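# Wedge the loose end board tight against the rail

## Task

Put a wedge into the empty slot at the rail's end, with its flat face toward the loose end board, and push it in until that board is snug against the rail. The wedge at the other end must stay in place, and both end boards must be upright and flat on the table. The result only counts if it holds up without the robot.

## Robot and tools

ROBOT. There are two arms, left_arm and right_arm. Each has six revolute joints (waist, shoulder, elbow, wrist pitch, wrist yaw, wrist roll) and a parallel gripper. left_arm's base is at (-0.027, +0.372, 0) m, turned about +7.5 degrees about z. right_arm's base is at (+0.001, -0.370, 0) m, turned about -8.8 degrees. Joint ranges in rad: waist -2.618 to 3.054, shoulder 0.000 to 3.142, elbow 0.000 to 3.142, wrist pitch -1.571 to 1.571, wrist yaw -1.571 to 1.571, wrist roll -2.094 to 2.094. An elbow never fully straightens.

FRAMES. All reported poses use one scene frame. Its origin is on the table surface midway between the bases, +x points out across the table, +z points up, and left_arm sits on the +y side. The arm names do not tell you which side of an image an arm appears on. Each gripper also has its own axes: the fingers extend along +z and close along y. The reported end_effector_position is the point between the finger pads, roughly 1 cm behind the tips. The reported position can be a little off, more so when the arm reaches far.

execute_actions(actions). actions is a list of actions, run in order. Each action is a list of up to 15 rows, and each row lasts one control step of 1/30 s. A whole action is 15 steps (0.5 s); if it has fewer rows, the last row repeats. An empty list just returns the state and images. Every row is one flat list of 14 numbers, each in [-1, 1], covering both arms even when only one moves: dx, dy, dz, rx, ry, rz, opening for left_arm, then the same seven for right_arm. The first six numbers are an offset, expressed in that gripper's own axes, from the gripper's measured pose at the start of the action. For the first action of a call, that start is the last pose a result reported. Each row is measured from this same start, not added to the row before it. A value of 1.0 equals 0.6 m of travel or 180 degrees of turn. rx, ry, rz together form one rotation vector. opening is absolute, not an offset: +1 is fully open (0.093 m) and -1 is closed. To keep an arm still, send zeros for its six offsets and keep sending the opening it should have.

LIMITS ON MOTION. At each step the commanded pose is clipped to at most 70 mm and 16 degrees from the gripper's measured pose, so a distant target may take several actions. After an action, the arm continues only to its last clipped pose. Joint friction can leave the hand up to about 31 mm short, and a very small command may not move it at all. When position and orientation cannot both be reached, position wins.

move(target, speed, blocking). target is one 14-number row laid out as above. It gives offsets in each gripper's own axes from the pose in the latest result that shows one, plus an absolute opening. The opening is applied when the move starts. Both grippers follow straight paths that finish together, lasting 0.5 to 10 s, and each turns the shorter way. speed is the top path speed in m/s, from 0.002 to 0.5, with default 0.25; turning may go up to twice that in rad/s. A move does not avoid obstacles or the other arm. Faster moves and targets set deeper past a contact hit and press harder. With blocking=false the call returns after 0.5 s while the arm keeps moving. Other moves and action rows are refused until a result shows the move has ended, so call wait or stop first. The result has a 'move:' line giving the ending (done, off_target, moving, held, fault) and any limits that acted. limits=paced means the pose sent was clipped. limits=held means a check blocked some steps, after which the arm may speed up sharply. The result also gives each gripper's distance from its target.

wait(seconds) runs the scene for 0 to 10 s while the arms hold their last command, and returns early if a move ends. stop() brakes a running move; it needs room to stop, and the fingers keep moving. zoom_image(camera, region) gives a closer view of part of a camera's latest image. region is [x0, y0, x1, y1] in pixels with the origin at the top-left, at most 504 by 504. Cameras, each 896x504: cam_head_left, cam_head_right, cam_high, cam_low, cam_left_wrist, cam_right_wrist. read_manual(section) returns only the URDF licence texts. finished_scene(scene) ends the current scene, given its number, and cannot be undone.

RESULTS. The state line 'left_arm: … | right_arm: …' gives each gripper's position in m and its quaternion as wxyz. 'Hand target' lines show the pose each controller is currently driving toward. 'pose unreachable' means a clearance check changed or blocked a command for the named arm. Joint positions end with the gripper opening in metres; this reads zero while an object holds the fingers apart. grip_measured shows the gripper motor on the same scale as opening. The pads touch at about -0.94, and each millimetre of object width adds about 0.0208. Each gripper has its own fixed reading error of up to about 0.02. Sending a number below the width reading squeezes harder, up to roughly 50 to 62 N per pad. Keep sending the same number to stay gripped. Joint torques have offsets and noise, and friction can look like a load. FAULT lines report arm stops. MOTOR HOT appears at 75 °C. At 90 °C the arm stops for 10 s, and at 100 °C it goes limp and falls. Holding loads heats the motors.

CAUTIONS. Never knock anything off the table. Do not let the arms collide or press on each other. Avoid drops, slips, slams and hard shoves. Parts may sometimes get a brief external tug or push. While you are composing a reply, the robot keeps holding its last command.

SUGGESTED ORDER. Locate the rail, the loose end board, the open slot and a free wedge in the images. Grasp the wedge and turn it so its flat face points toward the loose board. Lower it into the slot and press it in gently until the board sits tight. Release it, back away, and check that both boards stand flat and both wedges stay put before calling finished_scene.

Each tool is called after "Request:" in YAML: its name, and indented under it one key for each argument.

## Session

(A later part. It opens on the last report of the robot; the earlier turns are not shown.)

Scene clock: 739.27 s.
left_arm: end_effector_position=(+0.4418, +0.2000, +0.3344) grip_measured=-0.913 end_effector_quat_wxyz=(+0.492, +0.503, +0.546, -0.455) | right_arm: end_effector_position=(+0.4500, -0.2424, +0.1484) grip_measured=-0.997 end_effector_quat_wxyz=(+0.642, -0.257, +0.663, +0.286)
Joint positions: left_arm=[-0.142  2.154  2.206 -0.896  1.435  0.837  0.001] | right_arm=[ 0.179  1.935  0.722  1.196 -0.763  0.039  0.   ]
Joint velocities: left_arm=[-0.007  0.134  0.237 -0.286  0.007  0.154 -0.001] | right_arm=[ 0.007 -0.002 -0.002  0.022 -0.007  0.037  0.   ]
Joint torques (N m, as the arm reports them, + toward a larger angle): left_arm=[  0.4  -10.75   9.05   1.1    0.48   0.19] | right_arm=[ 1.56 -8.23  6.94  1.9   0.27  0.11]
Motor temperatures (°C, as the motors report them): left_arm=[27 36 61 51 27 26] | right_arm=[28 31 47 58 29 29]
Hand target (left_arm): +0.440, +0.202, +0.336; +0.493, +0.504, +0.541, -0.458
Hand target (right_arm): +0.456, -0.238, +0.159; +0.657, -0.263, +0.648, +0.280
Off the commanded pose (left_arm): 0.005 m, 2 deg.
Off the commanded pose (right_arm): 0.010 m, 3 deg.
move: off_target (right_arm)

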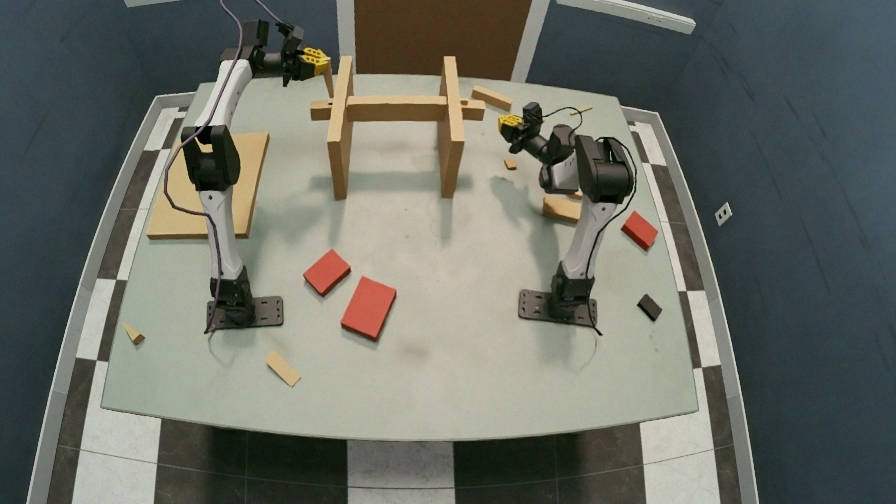

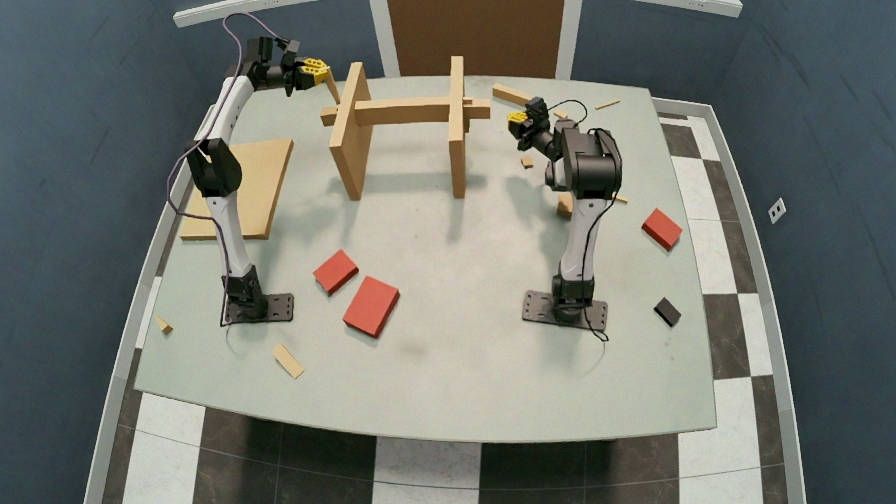

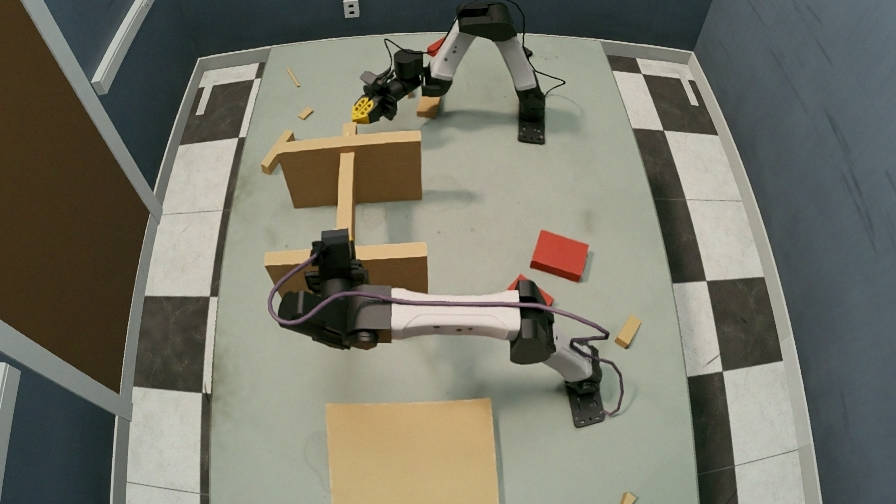

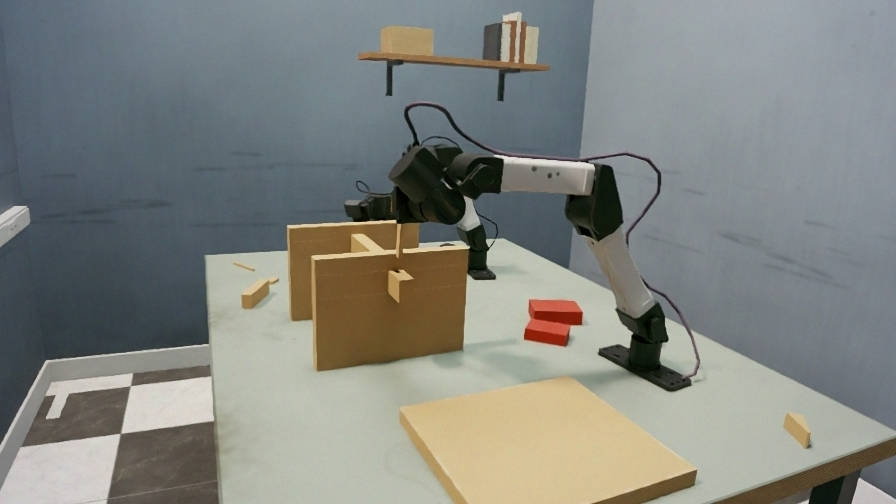

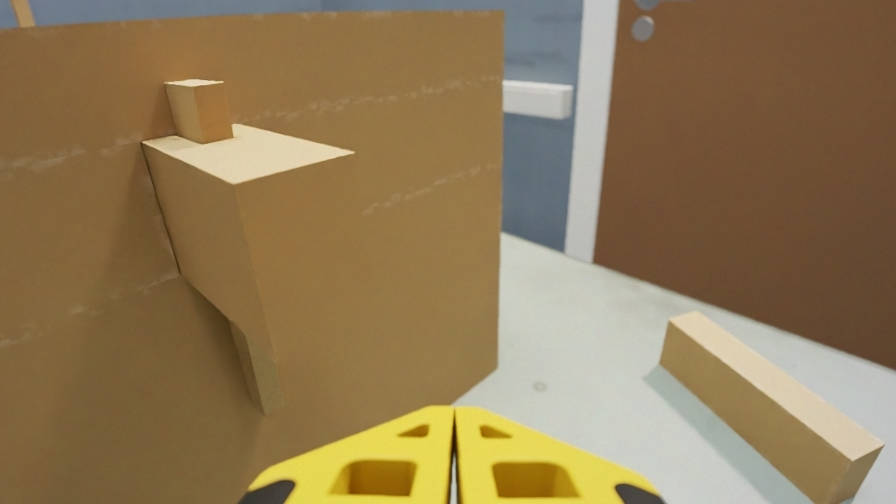

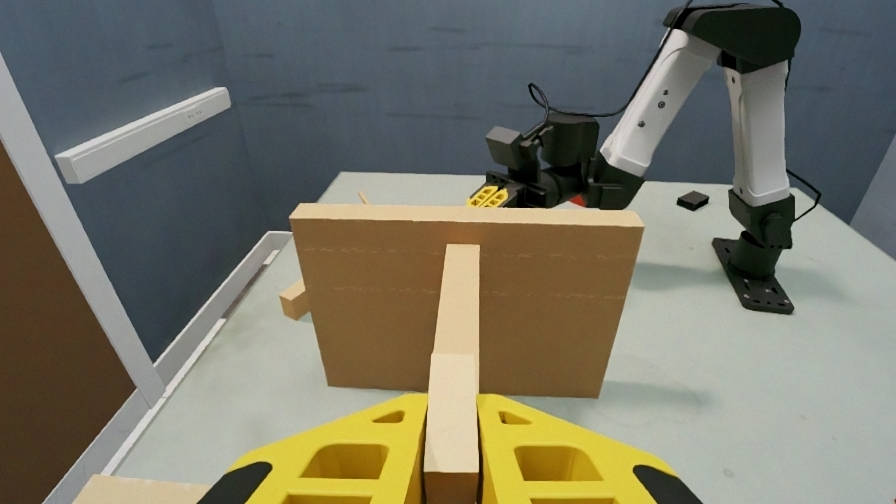

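Request:
wait:
  seconds: 0

Request:
zoom_image:
  camera: "cam_low"
  region: [330, 190, 470, 320]

Request:
zoom_image:
  camera: "cam_head_left"
  region: [270, 30, 390, 140]

Scene clock: 743.83 s.
left_arm: end_effector_position=(+0.4393, +0.2000, +0.3326) grip_measured=-0.913 end_effector_quat_wxyz=(+0.487, +0.502, +0.548, -0.459) | right_arm: end_effector_position=(+0.4500, -0.2424, +0.1485) grip_measured=-0.997 end_effector_quat_wxyz=(+0.642, -0.257, +0.663, +0.286)
Joint positions: left_arm=[-0.142  2.16   2.219 -0.946  1.437  0.868  0.001] | right_arm=[ 0.179  1.935  0.722  1.197 -0.763  0.039  0.   ]
Joint velocities: left_arm=[ 0.002 -0.007 -0.002  0.022  0.051 -0.037 -0.001] | right_arm=[-0.007 -0.002  0.007 -0.022 -0.007 -0.022  0.   ]
Joint torques (N m, as the arm reports them, + toward a larger angle): left_arm=[  0.32 -10.69   9.05   1.04   0.51   0.19] | right_arm=[ 1.56 -8.24  6.96  1.9   0.27  0.11]
Motor temperatures (°C, as the motors report them): left_arm=[27 39 61 51 27 26] | right_arm=[28 32 48 58 29 29]
Hand target (left_arm): +0.440, +0.202, +0.337; +0.493, +0.504, +0.541, -0.458
Hand target (right_arm): +0.456, -0.238, +0.159; +0.657, -0.263, +0.648, +0.280
Off the commanded pose (left_arm): 0.003 m, 2 deg.
Off the commanded pose (right_arm): 0.010 m, 3 deg.

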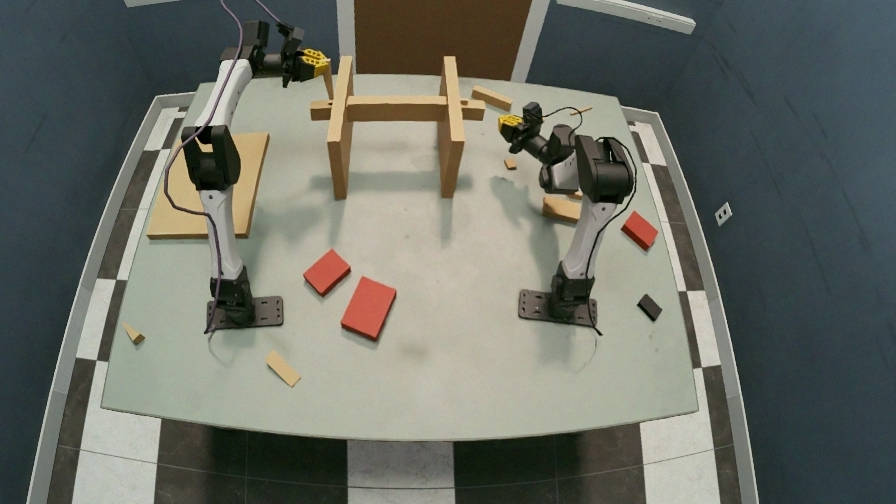

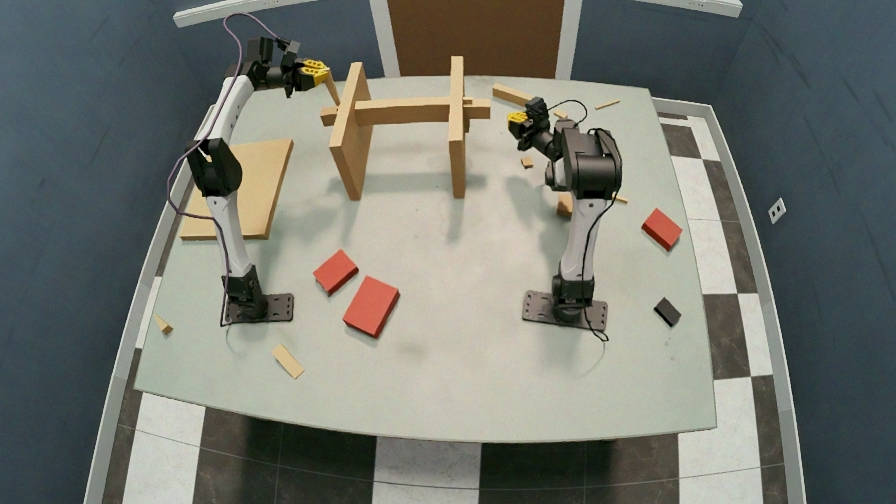

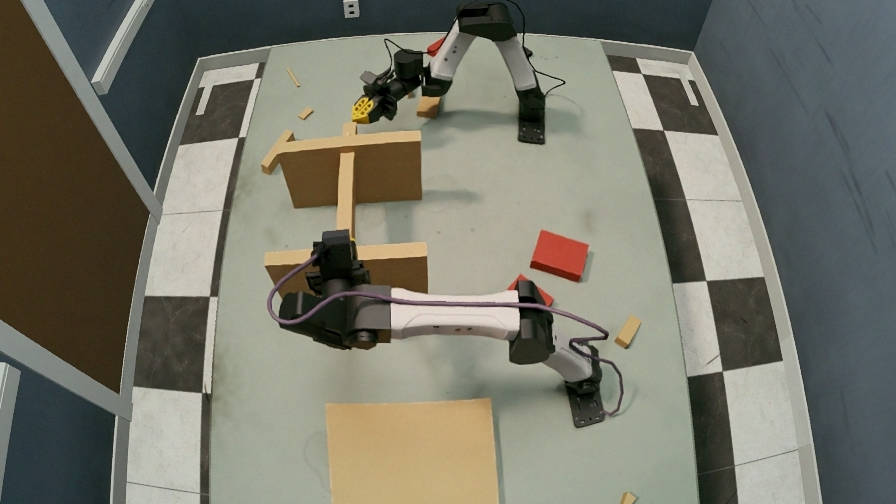

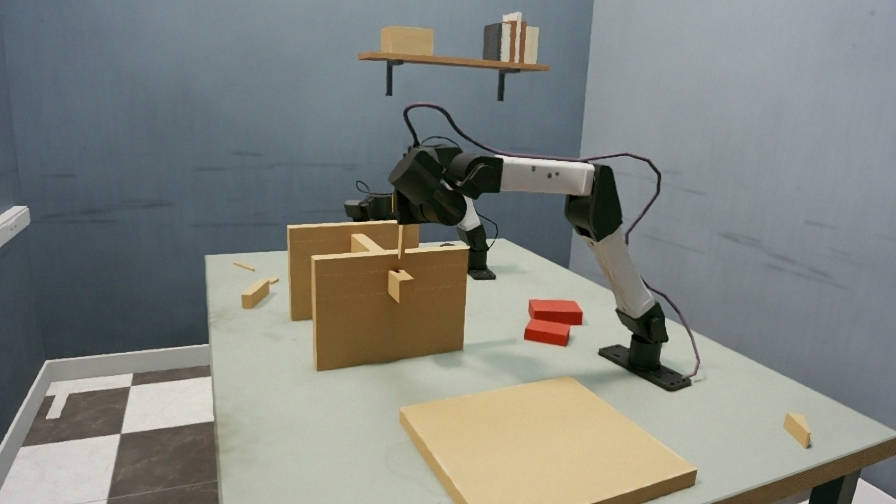

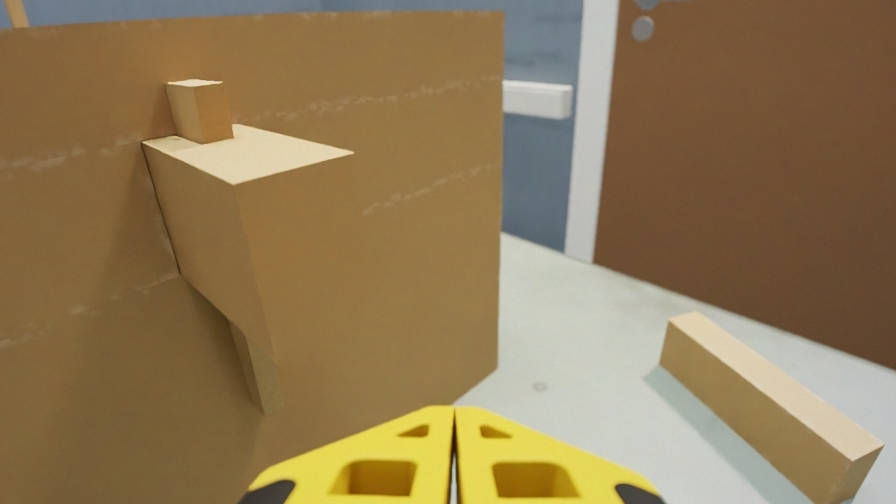

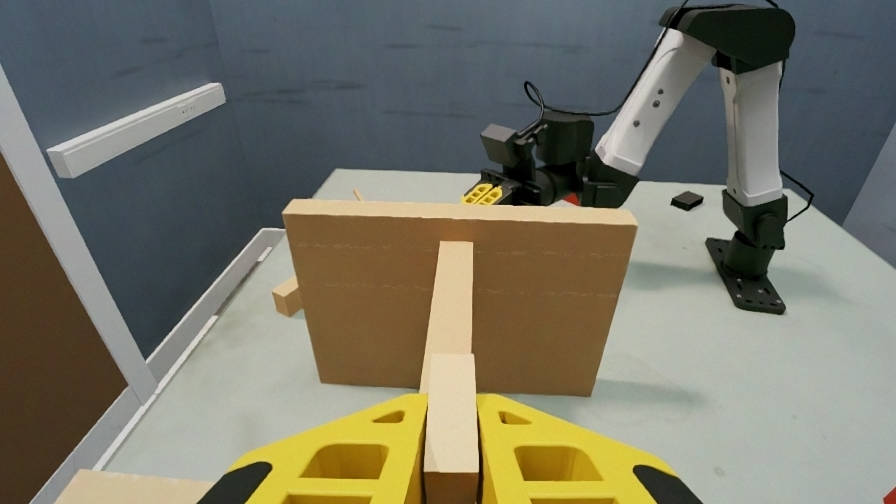

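Region (330, 190, 470, 320) of cam_low's 896x504 image, scaled by 3.600, with more detail than that image has; it fills the top 468 rows of this view, and the rest is white.

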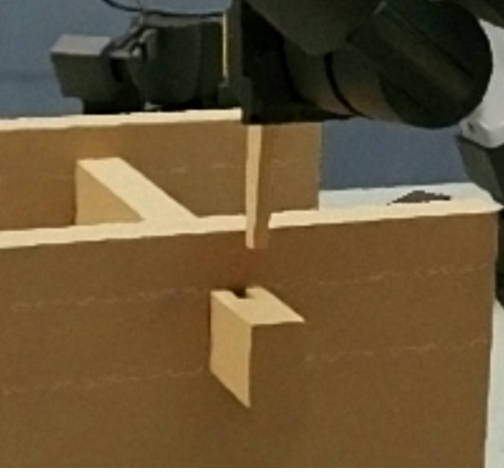

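Region (270, 30, 390, 140) of cam_head_left's 896x504 image, scaled by 4.200, with more detail than that image has; it fills the top 462 rows of this view, and the rest is white.

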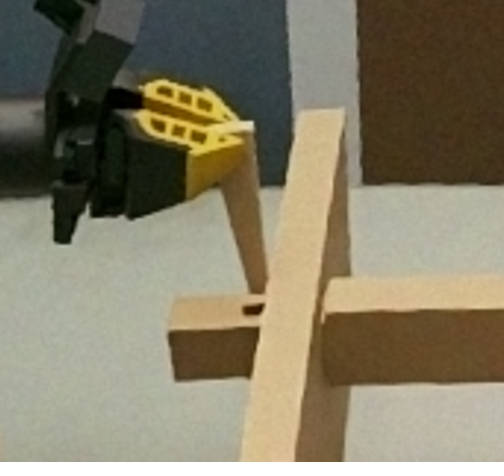

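Request:
move:
  target: [0.023, 0.0155, 0.002, 0.0055, 0.0027, 0.007, -0.93, -0.0524, 0.0169, 0.0612, 0, 0, -0.0156, -1]
  speed: 0.04

Request:
zoom_image:
  camera: "cam_low"
  region: [350, 210, 450, 310]

Request:
zoom_image:
  camera: "cam_head_left"
  region: [290, 40, 380, 130]

Scene clock: 798.40 s.
left_arm: end_effector_position=(+0.4484, +0.1999, +0.3156) grip_measured=-0.913 end_effector_quat_wxyz=(+0.483, +0.508, +0.546, -0.458) | right_arm: end_effector_position=(+0.4655, -0.2139, +0.1622) grip_measured=-0.997 end_effector_quat_wxyz=(+0.636, -0.269, +0.669, +0.277)
Joint positions: left_arm=[-0.142  2.248  2.32  -1.069  1.437  0.984  0.001] | right_arm=[ 0.258  1.912  0.818  1.043 -0.688 -0.003  0.   ]
Joint velocities: left_arm=[ 0.012  0.022  0.071 -0.125  0.022  0.037  0.001] | right_arm=[ 0.007 -0.012 -0.007 -0.022  0.037 -0.007  0.   ]
Joint torques (N m, as the arm reports them, + toward a larger angle): left_arm=[  0.27 -11.28   8.89   0.98   0.48   0.18] | right_arm=[  1.44 -11.18   7.42   1.63   0.25   0.07]
Motor temperatures (°C, as the motors report them): left_arm=[27 53 60 47 27 26] | right_arm=[28 36 49 59 29 29]
Hand target (left_arm): +0.449, +0.201, +0.319; +0.488, +0.512, +0.541, -0.456
Hand target (right_arm): +0.469, -0.210, +0.180; +0.649, -0.273, +0.657, +0.270
Off the commanded pose (left_arm): 0.003 m, 1 deg.
Off the commanded pose (right_arm): 0.019 m, 2 deg.
move: off_target (right_arm)

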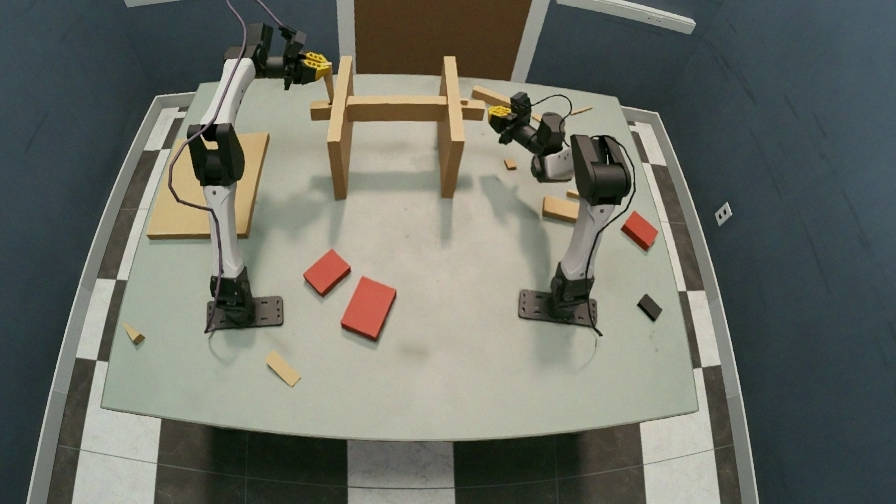

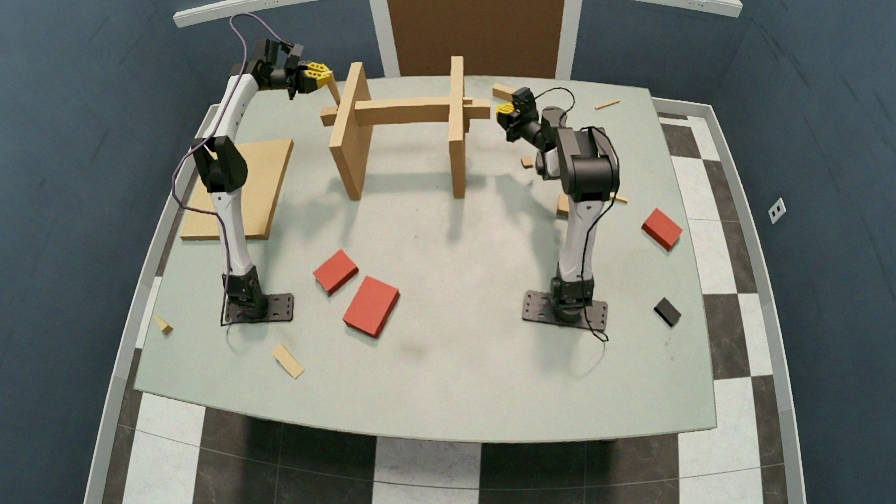

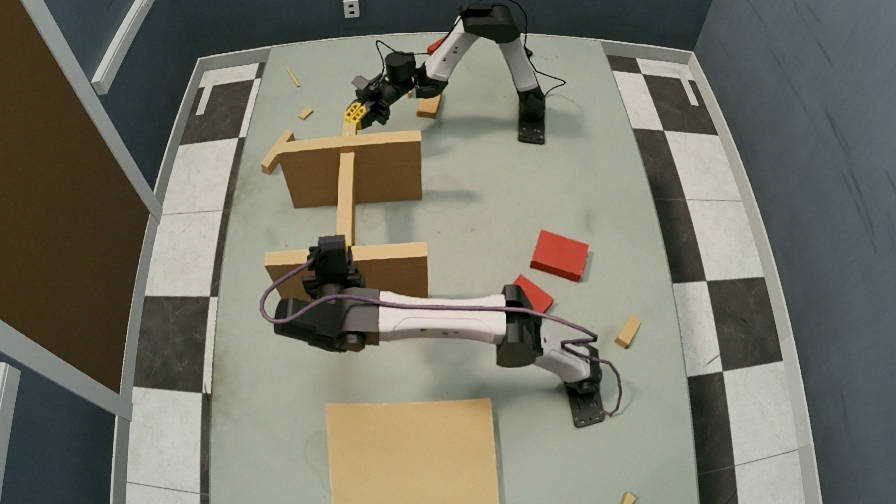

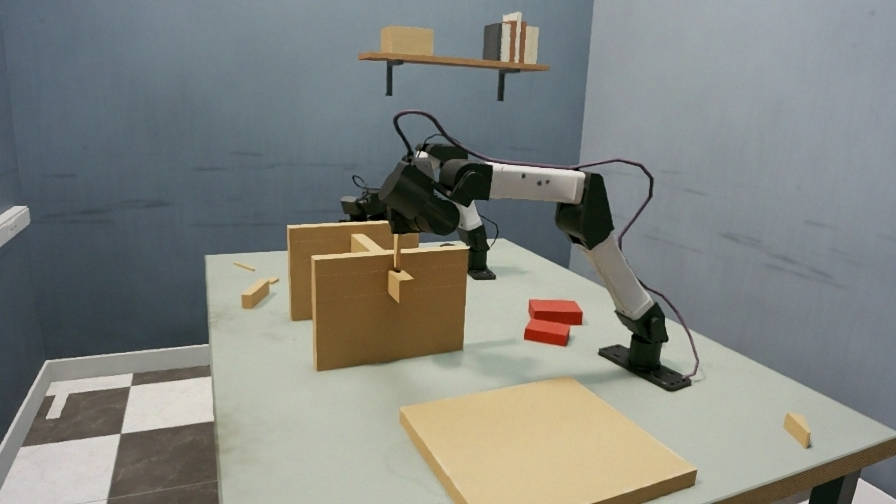

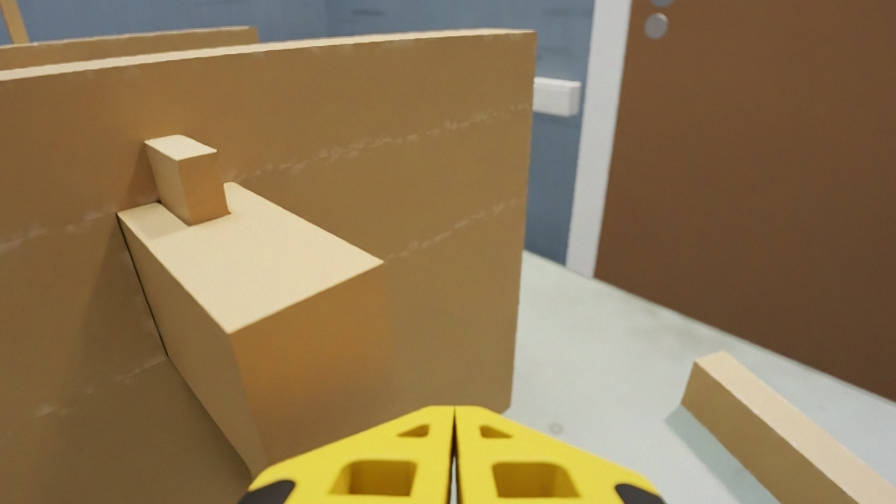

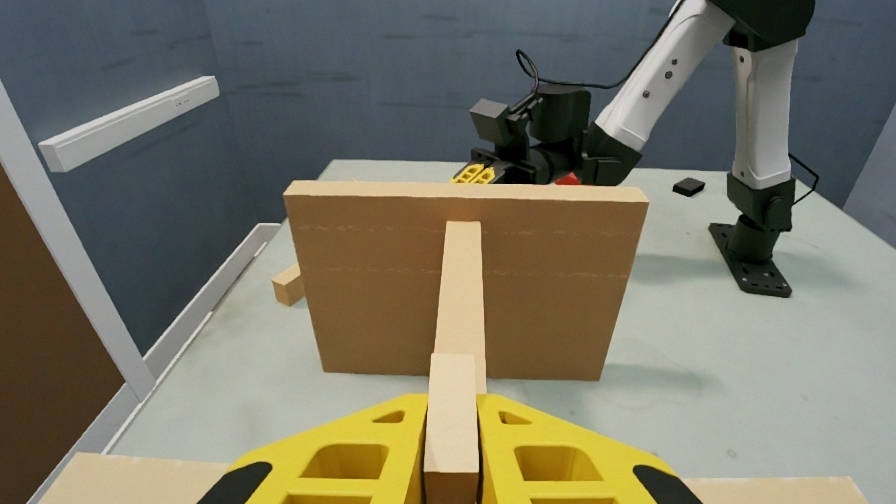

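Region (350, 210, 450, 310) of cam_low's 896x504 image, scaled by 5.040, with more detail than that image has.

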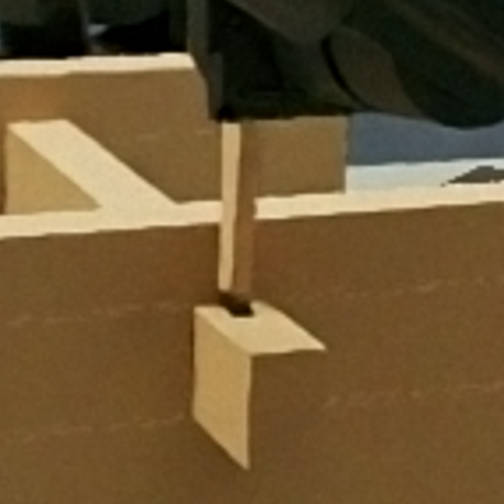

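Region (290, 40, 380, 130) of cam_head_left's 896x504 image, scaled by 5.600, with more detail than that image has.

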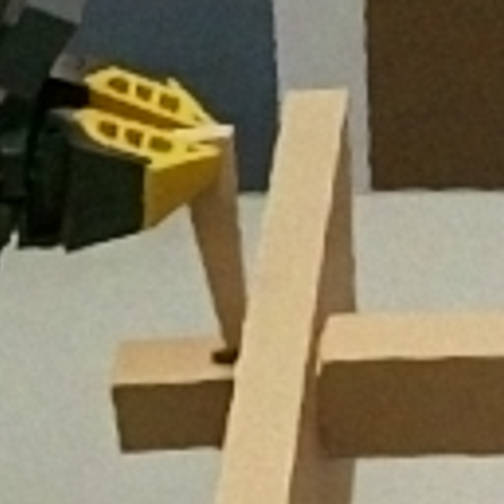

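Request:
move:
  target: [0.0282, 0.0, 0.0032, 0.0021, 0.0014, 0.0, -0.93, -0.008, 0, 0, 0, 0, 0, -1]
  speed: 0.02

Request:
zoom_image:
  camera: "cam_low"
  region: [350, 210, 450, 310]

Request:
zoom_image:
  camera: "cam_head_left"
  region: [290, 40, 380, 130]

Scene clock: 829.23 s.
left_arm: end_effector_position=(+0.4471, +0.1999, +0.3050) grip_measured=-0.913 end_effector_quat_wxyz=(+0.482, +0.512, +0.544, -0.458) | right_arm: end_effector_position=(+0.4657, -0.2142, +0.1604) grip_measured=-0.997 end_effector_quat_wxyz=(+0.633, -0.268, +0.672, +0.277)
Joint positions: left_arm=[-0.142  2.249  2.287 -1.084  1.436  1.036  0.001] | right_arm=[ 0.258  1.912  0.818  1.034 -0.686 -0.005  0.   ]
Joint velocities: left_arm=[ 0.002 -0.012 -0.017  0.037 -0.022 -0.037  0.   ] | right_arm=[ 0.007 -0.017 -0.002 -0.066 -0.007 -0.066  0.   ]
Joint torques (N m, as the arm reports them, + toward a larger angle): left_arm=[  0.24 -11.74   5.83   1.07   0.47   0.17] | right_arm=[  0.43 -10.51   5.88   1.63   0.11   0.16]
Motor temperatures (°C, as the motors report them): left_arm=[27 58 59 45 28 26] | right_arm=[28 40 50 57 29 29]
Hand target (left_arm): +0.448, +0.200, +0.299; +0.481, +0.511, +0.545, -0.459
Hand target (right_arm): +0.466, -0.214, +0.167; +0.636, -0.269, +0.668, +0.277
Off the commanded pose (left_arm): 0.006 m, 0 deg.
Off the commanded pose (right_arm): 0.007 m, 0 deg.
move: done

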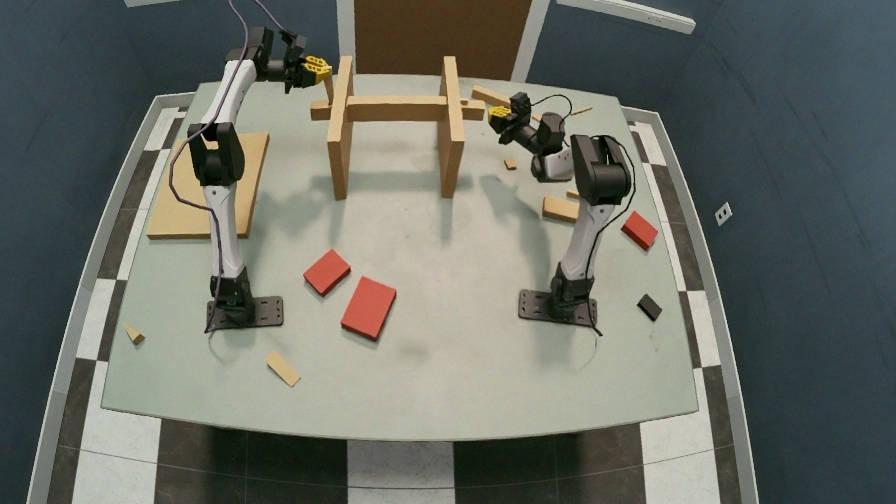

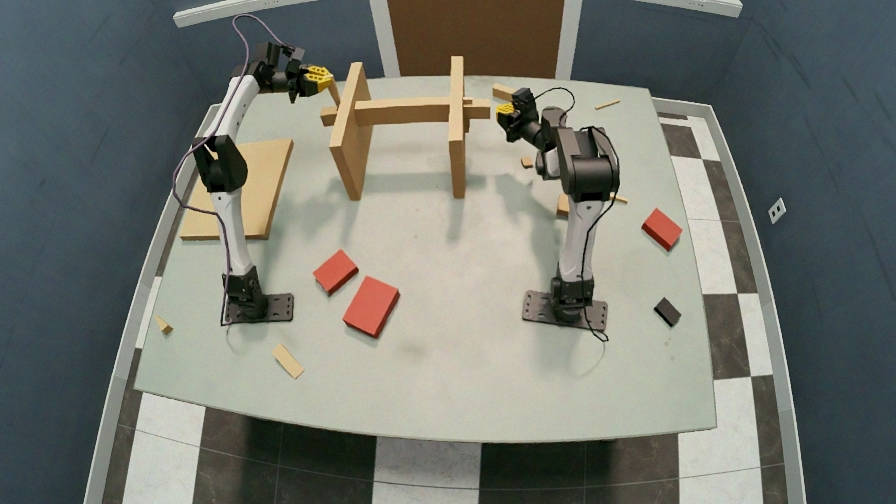

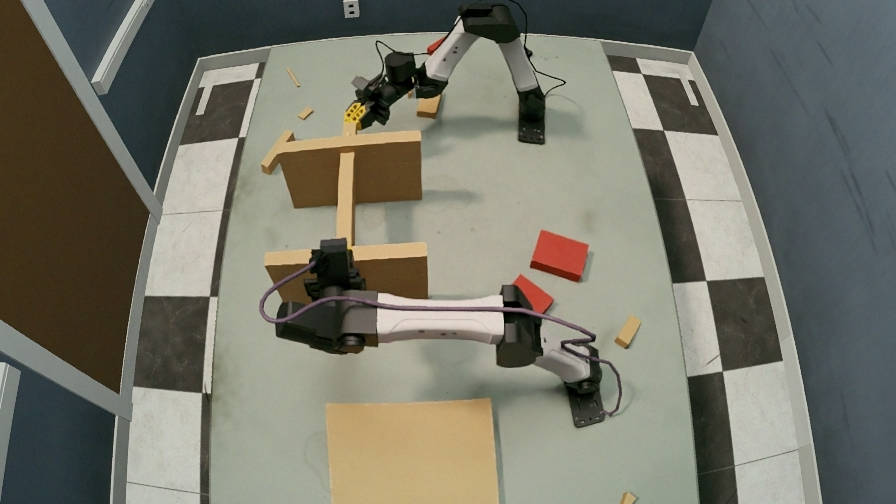

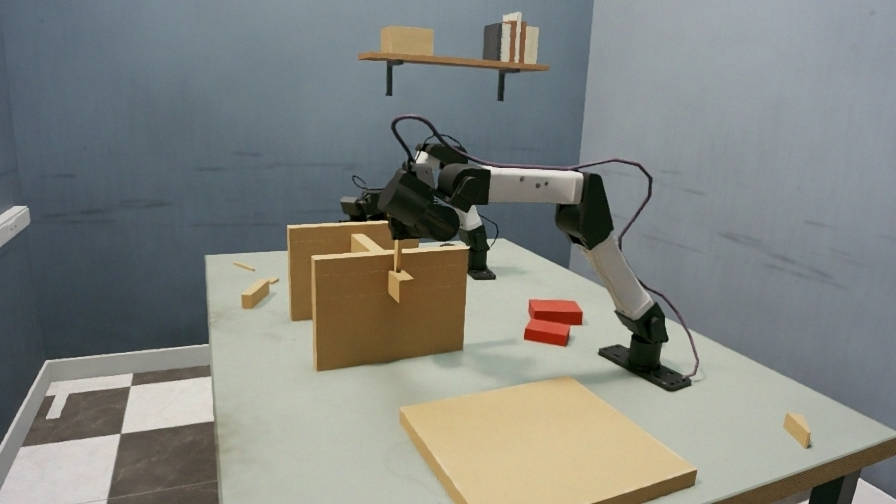

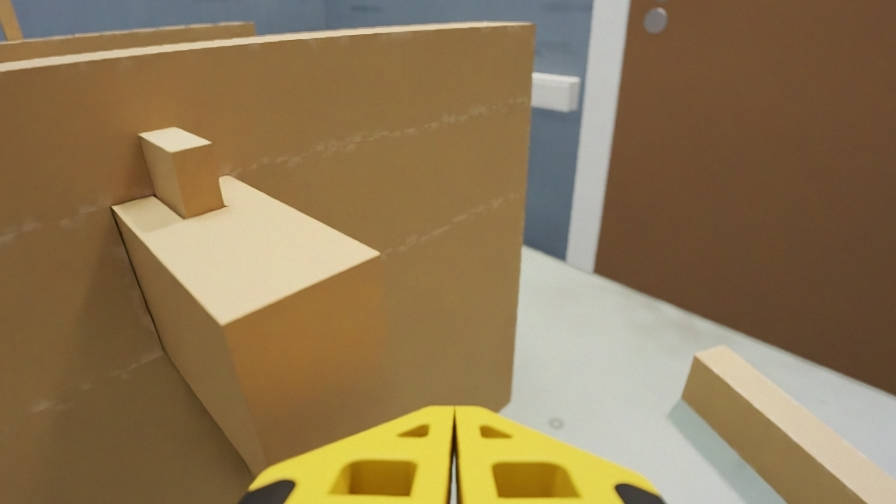

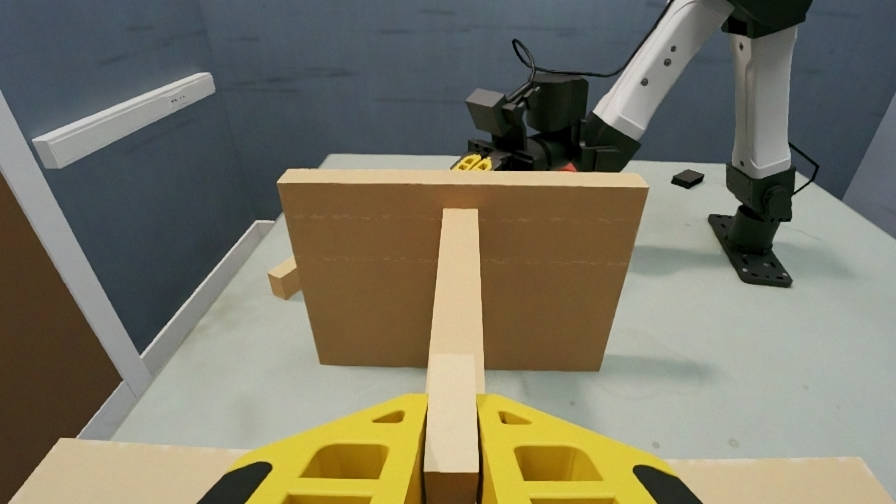

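Region (350, 210, 450, 310) of cam_low's 896x504 image, scaled by 5.040, with more detail than that image has.

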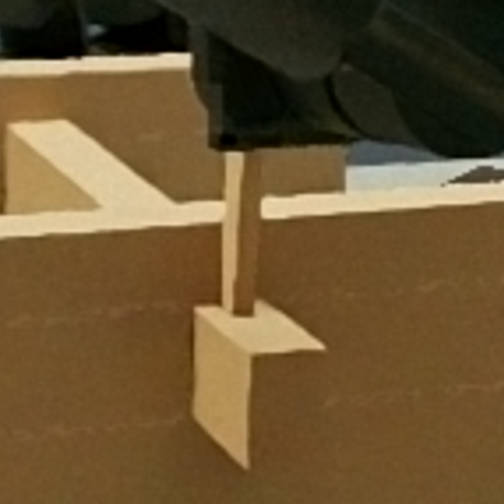

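Region (290, 40, 380, 130) of cam_head_left's 896x504 image, scaled by 5.600, with more detail than that image has.

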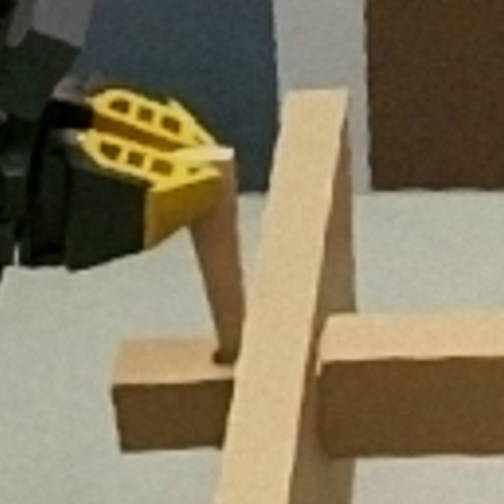

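Request:
execute_actions:
  actions: []

Scene clock: 843.20 s.
left_arm: end_effector_position=(+0.4471, +0.1999, +0.3049) grip_measured=-0.913 end_effector_quat_wxyz=(+0.482, +0.512, +0.544, -0.458) | right_arm: end_effector_position=(+0.4657, -0.2142, +0.1603) grip_measured=-0.997 end_effector_quat_wxyz=(+0.633, -0.268, +0.672, +0.277)
Joint positions: left_arm=[-0.142  2.249  2.287 -1.084  1.436  1.037  0.001] | right_arm=[ 0.258  1.912  0.818  1.034 -0.686 -0.005  0.   ]
Joint velocities: left_arm=[ 0.012  0.007 -0.022 -0.066 -0.022  0.022  0.001] | right_arm=[-0.017  0.007 -0.012 -0.037 -0.022 -0.022  0.   ]
Joint torques (N m, as the arm reports them, + toward a larger angle): left_arm=[  0.17 -11.64   5.94   1.02   0.48   0.19] | right_arm=[  0.43 -10.51   5.89   1.63   0.11   0.17]
Motor temperatures (°C, as the motors report them): left_arm=[27 60 57 45 28 26] | right_arm=[28 41 49 57 29 29]
Hand target (left_arm): +0.448, +0.200, +0.299; +0.480, +0.511, +0.545, -0.459
Hand target (right_arm): +0.466, -0.214, +0.167; +0.636, -0.269, +0.668, +0.277
Off the commanded pose (left_arm): 0.006 m, 0 deg.
Off the commanded pose (right_arm): 0.007 m, 0 deg.

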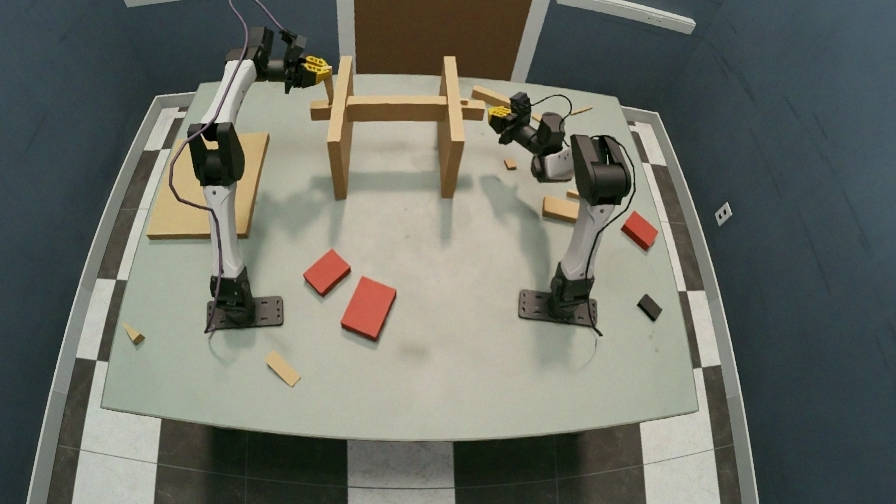

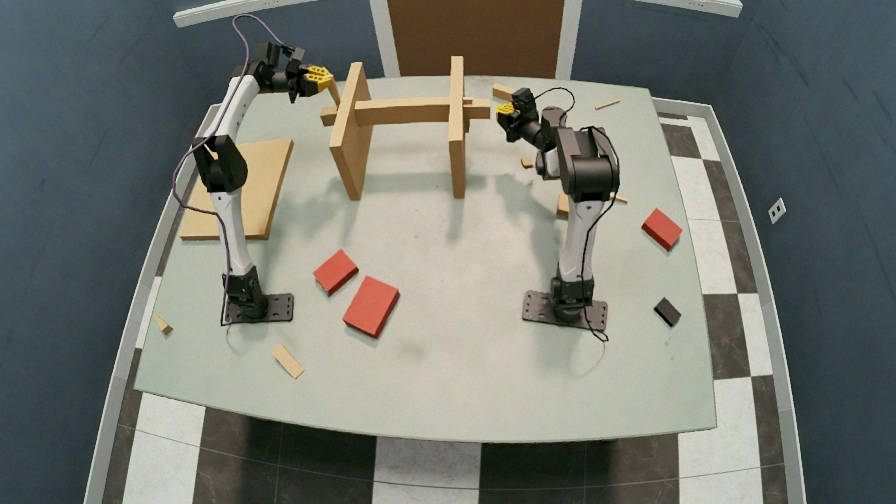

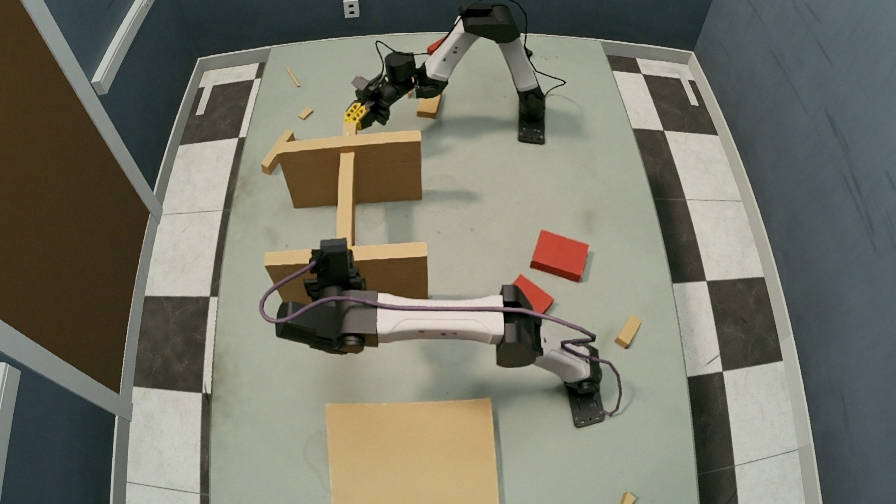

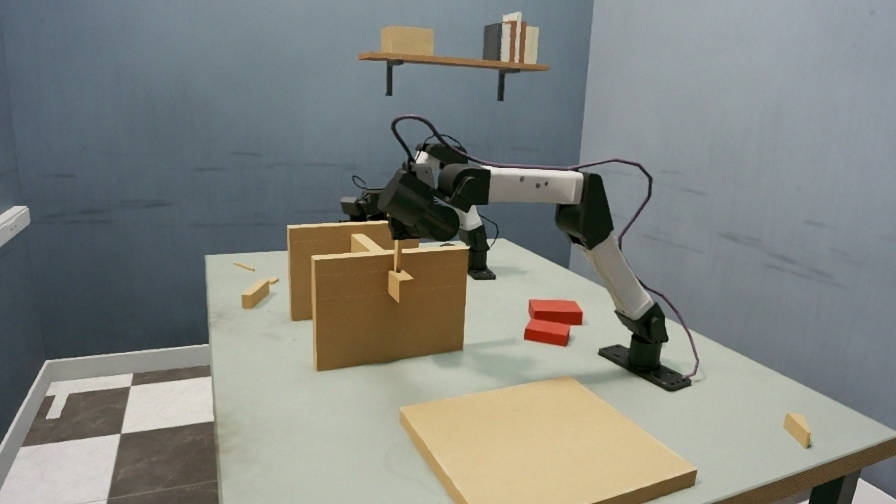

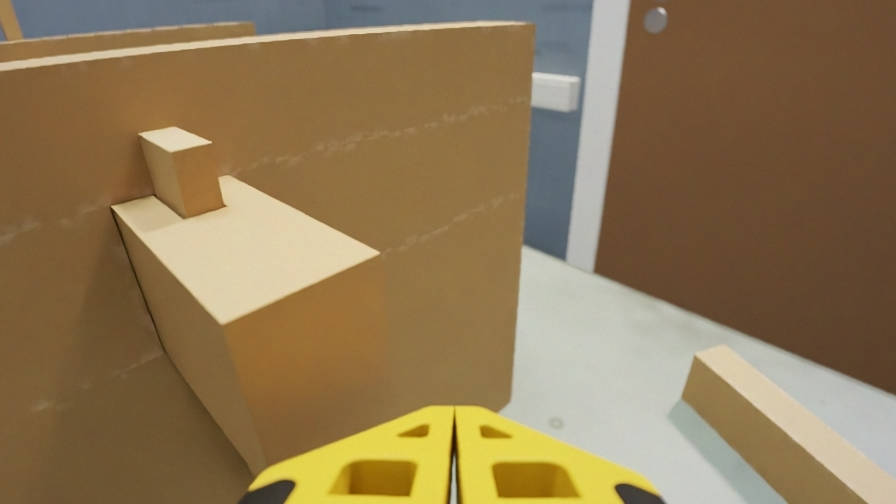

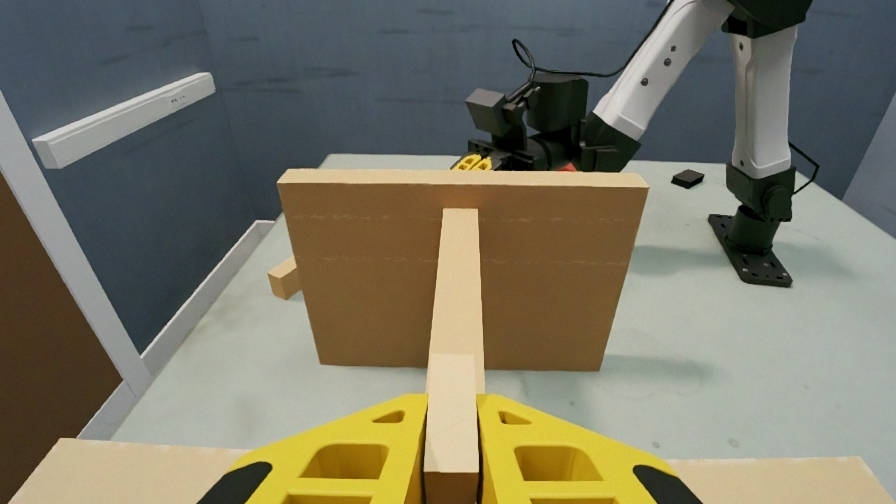

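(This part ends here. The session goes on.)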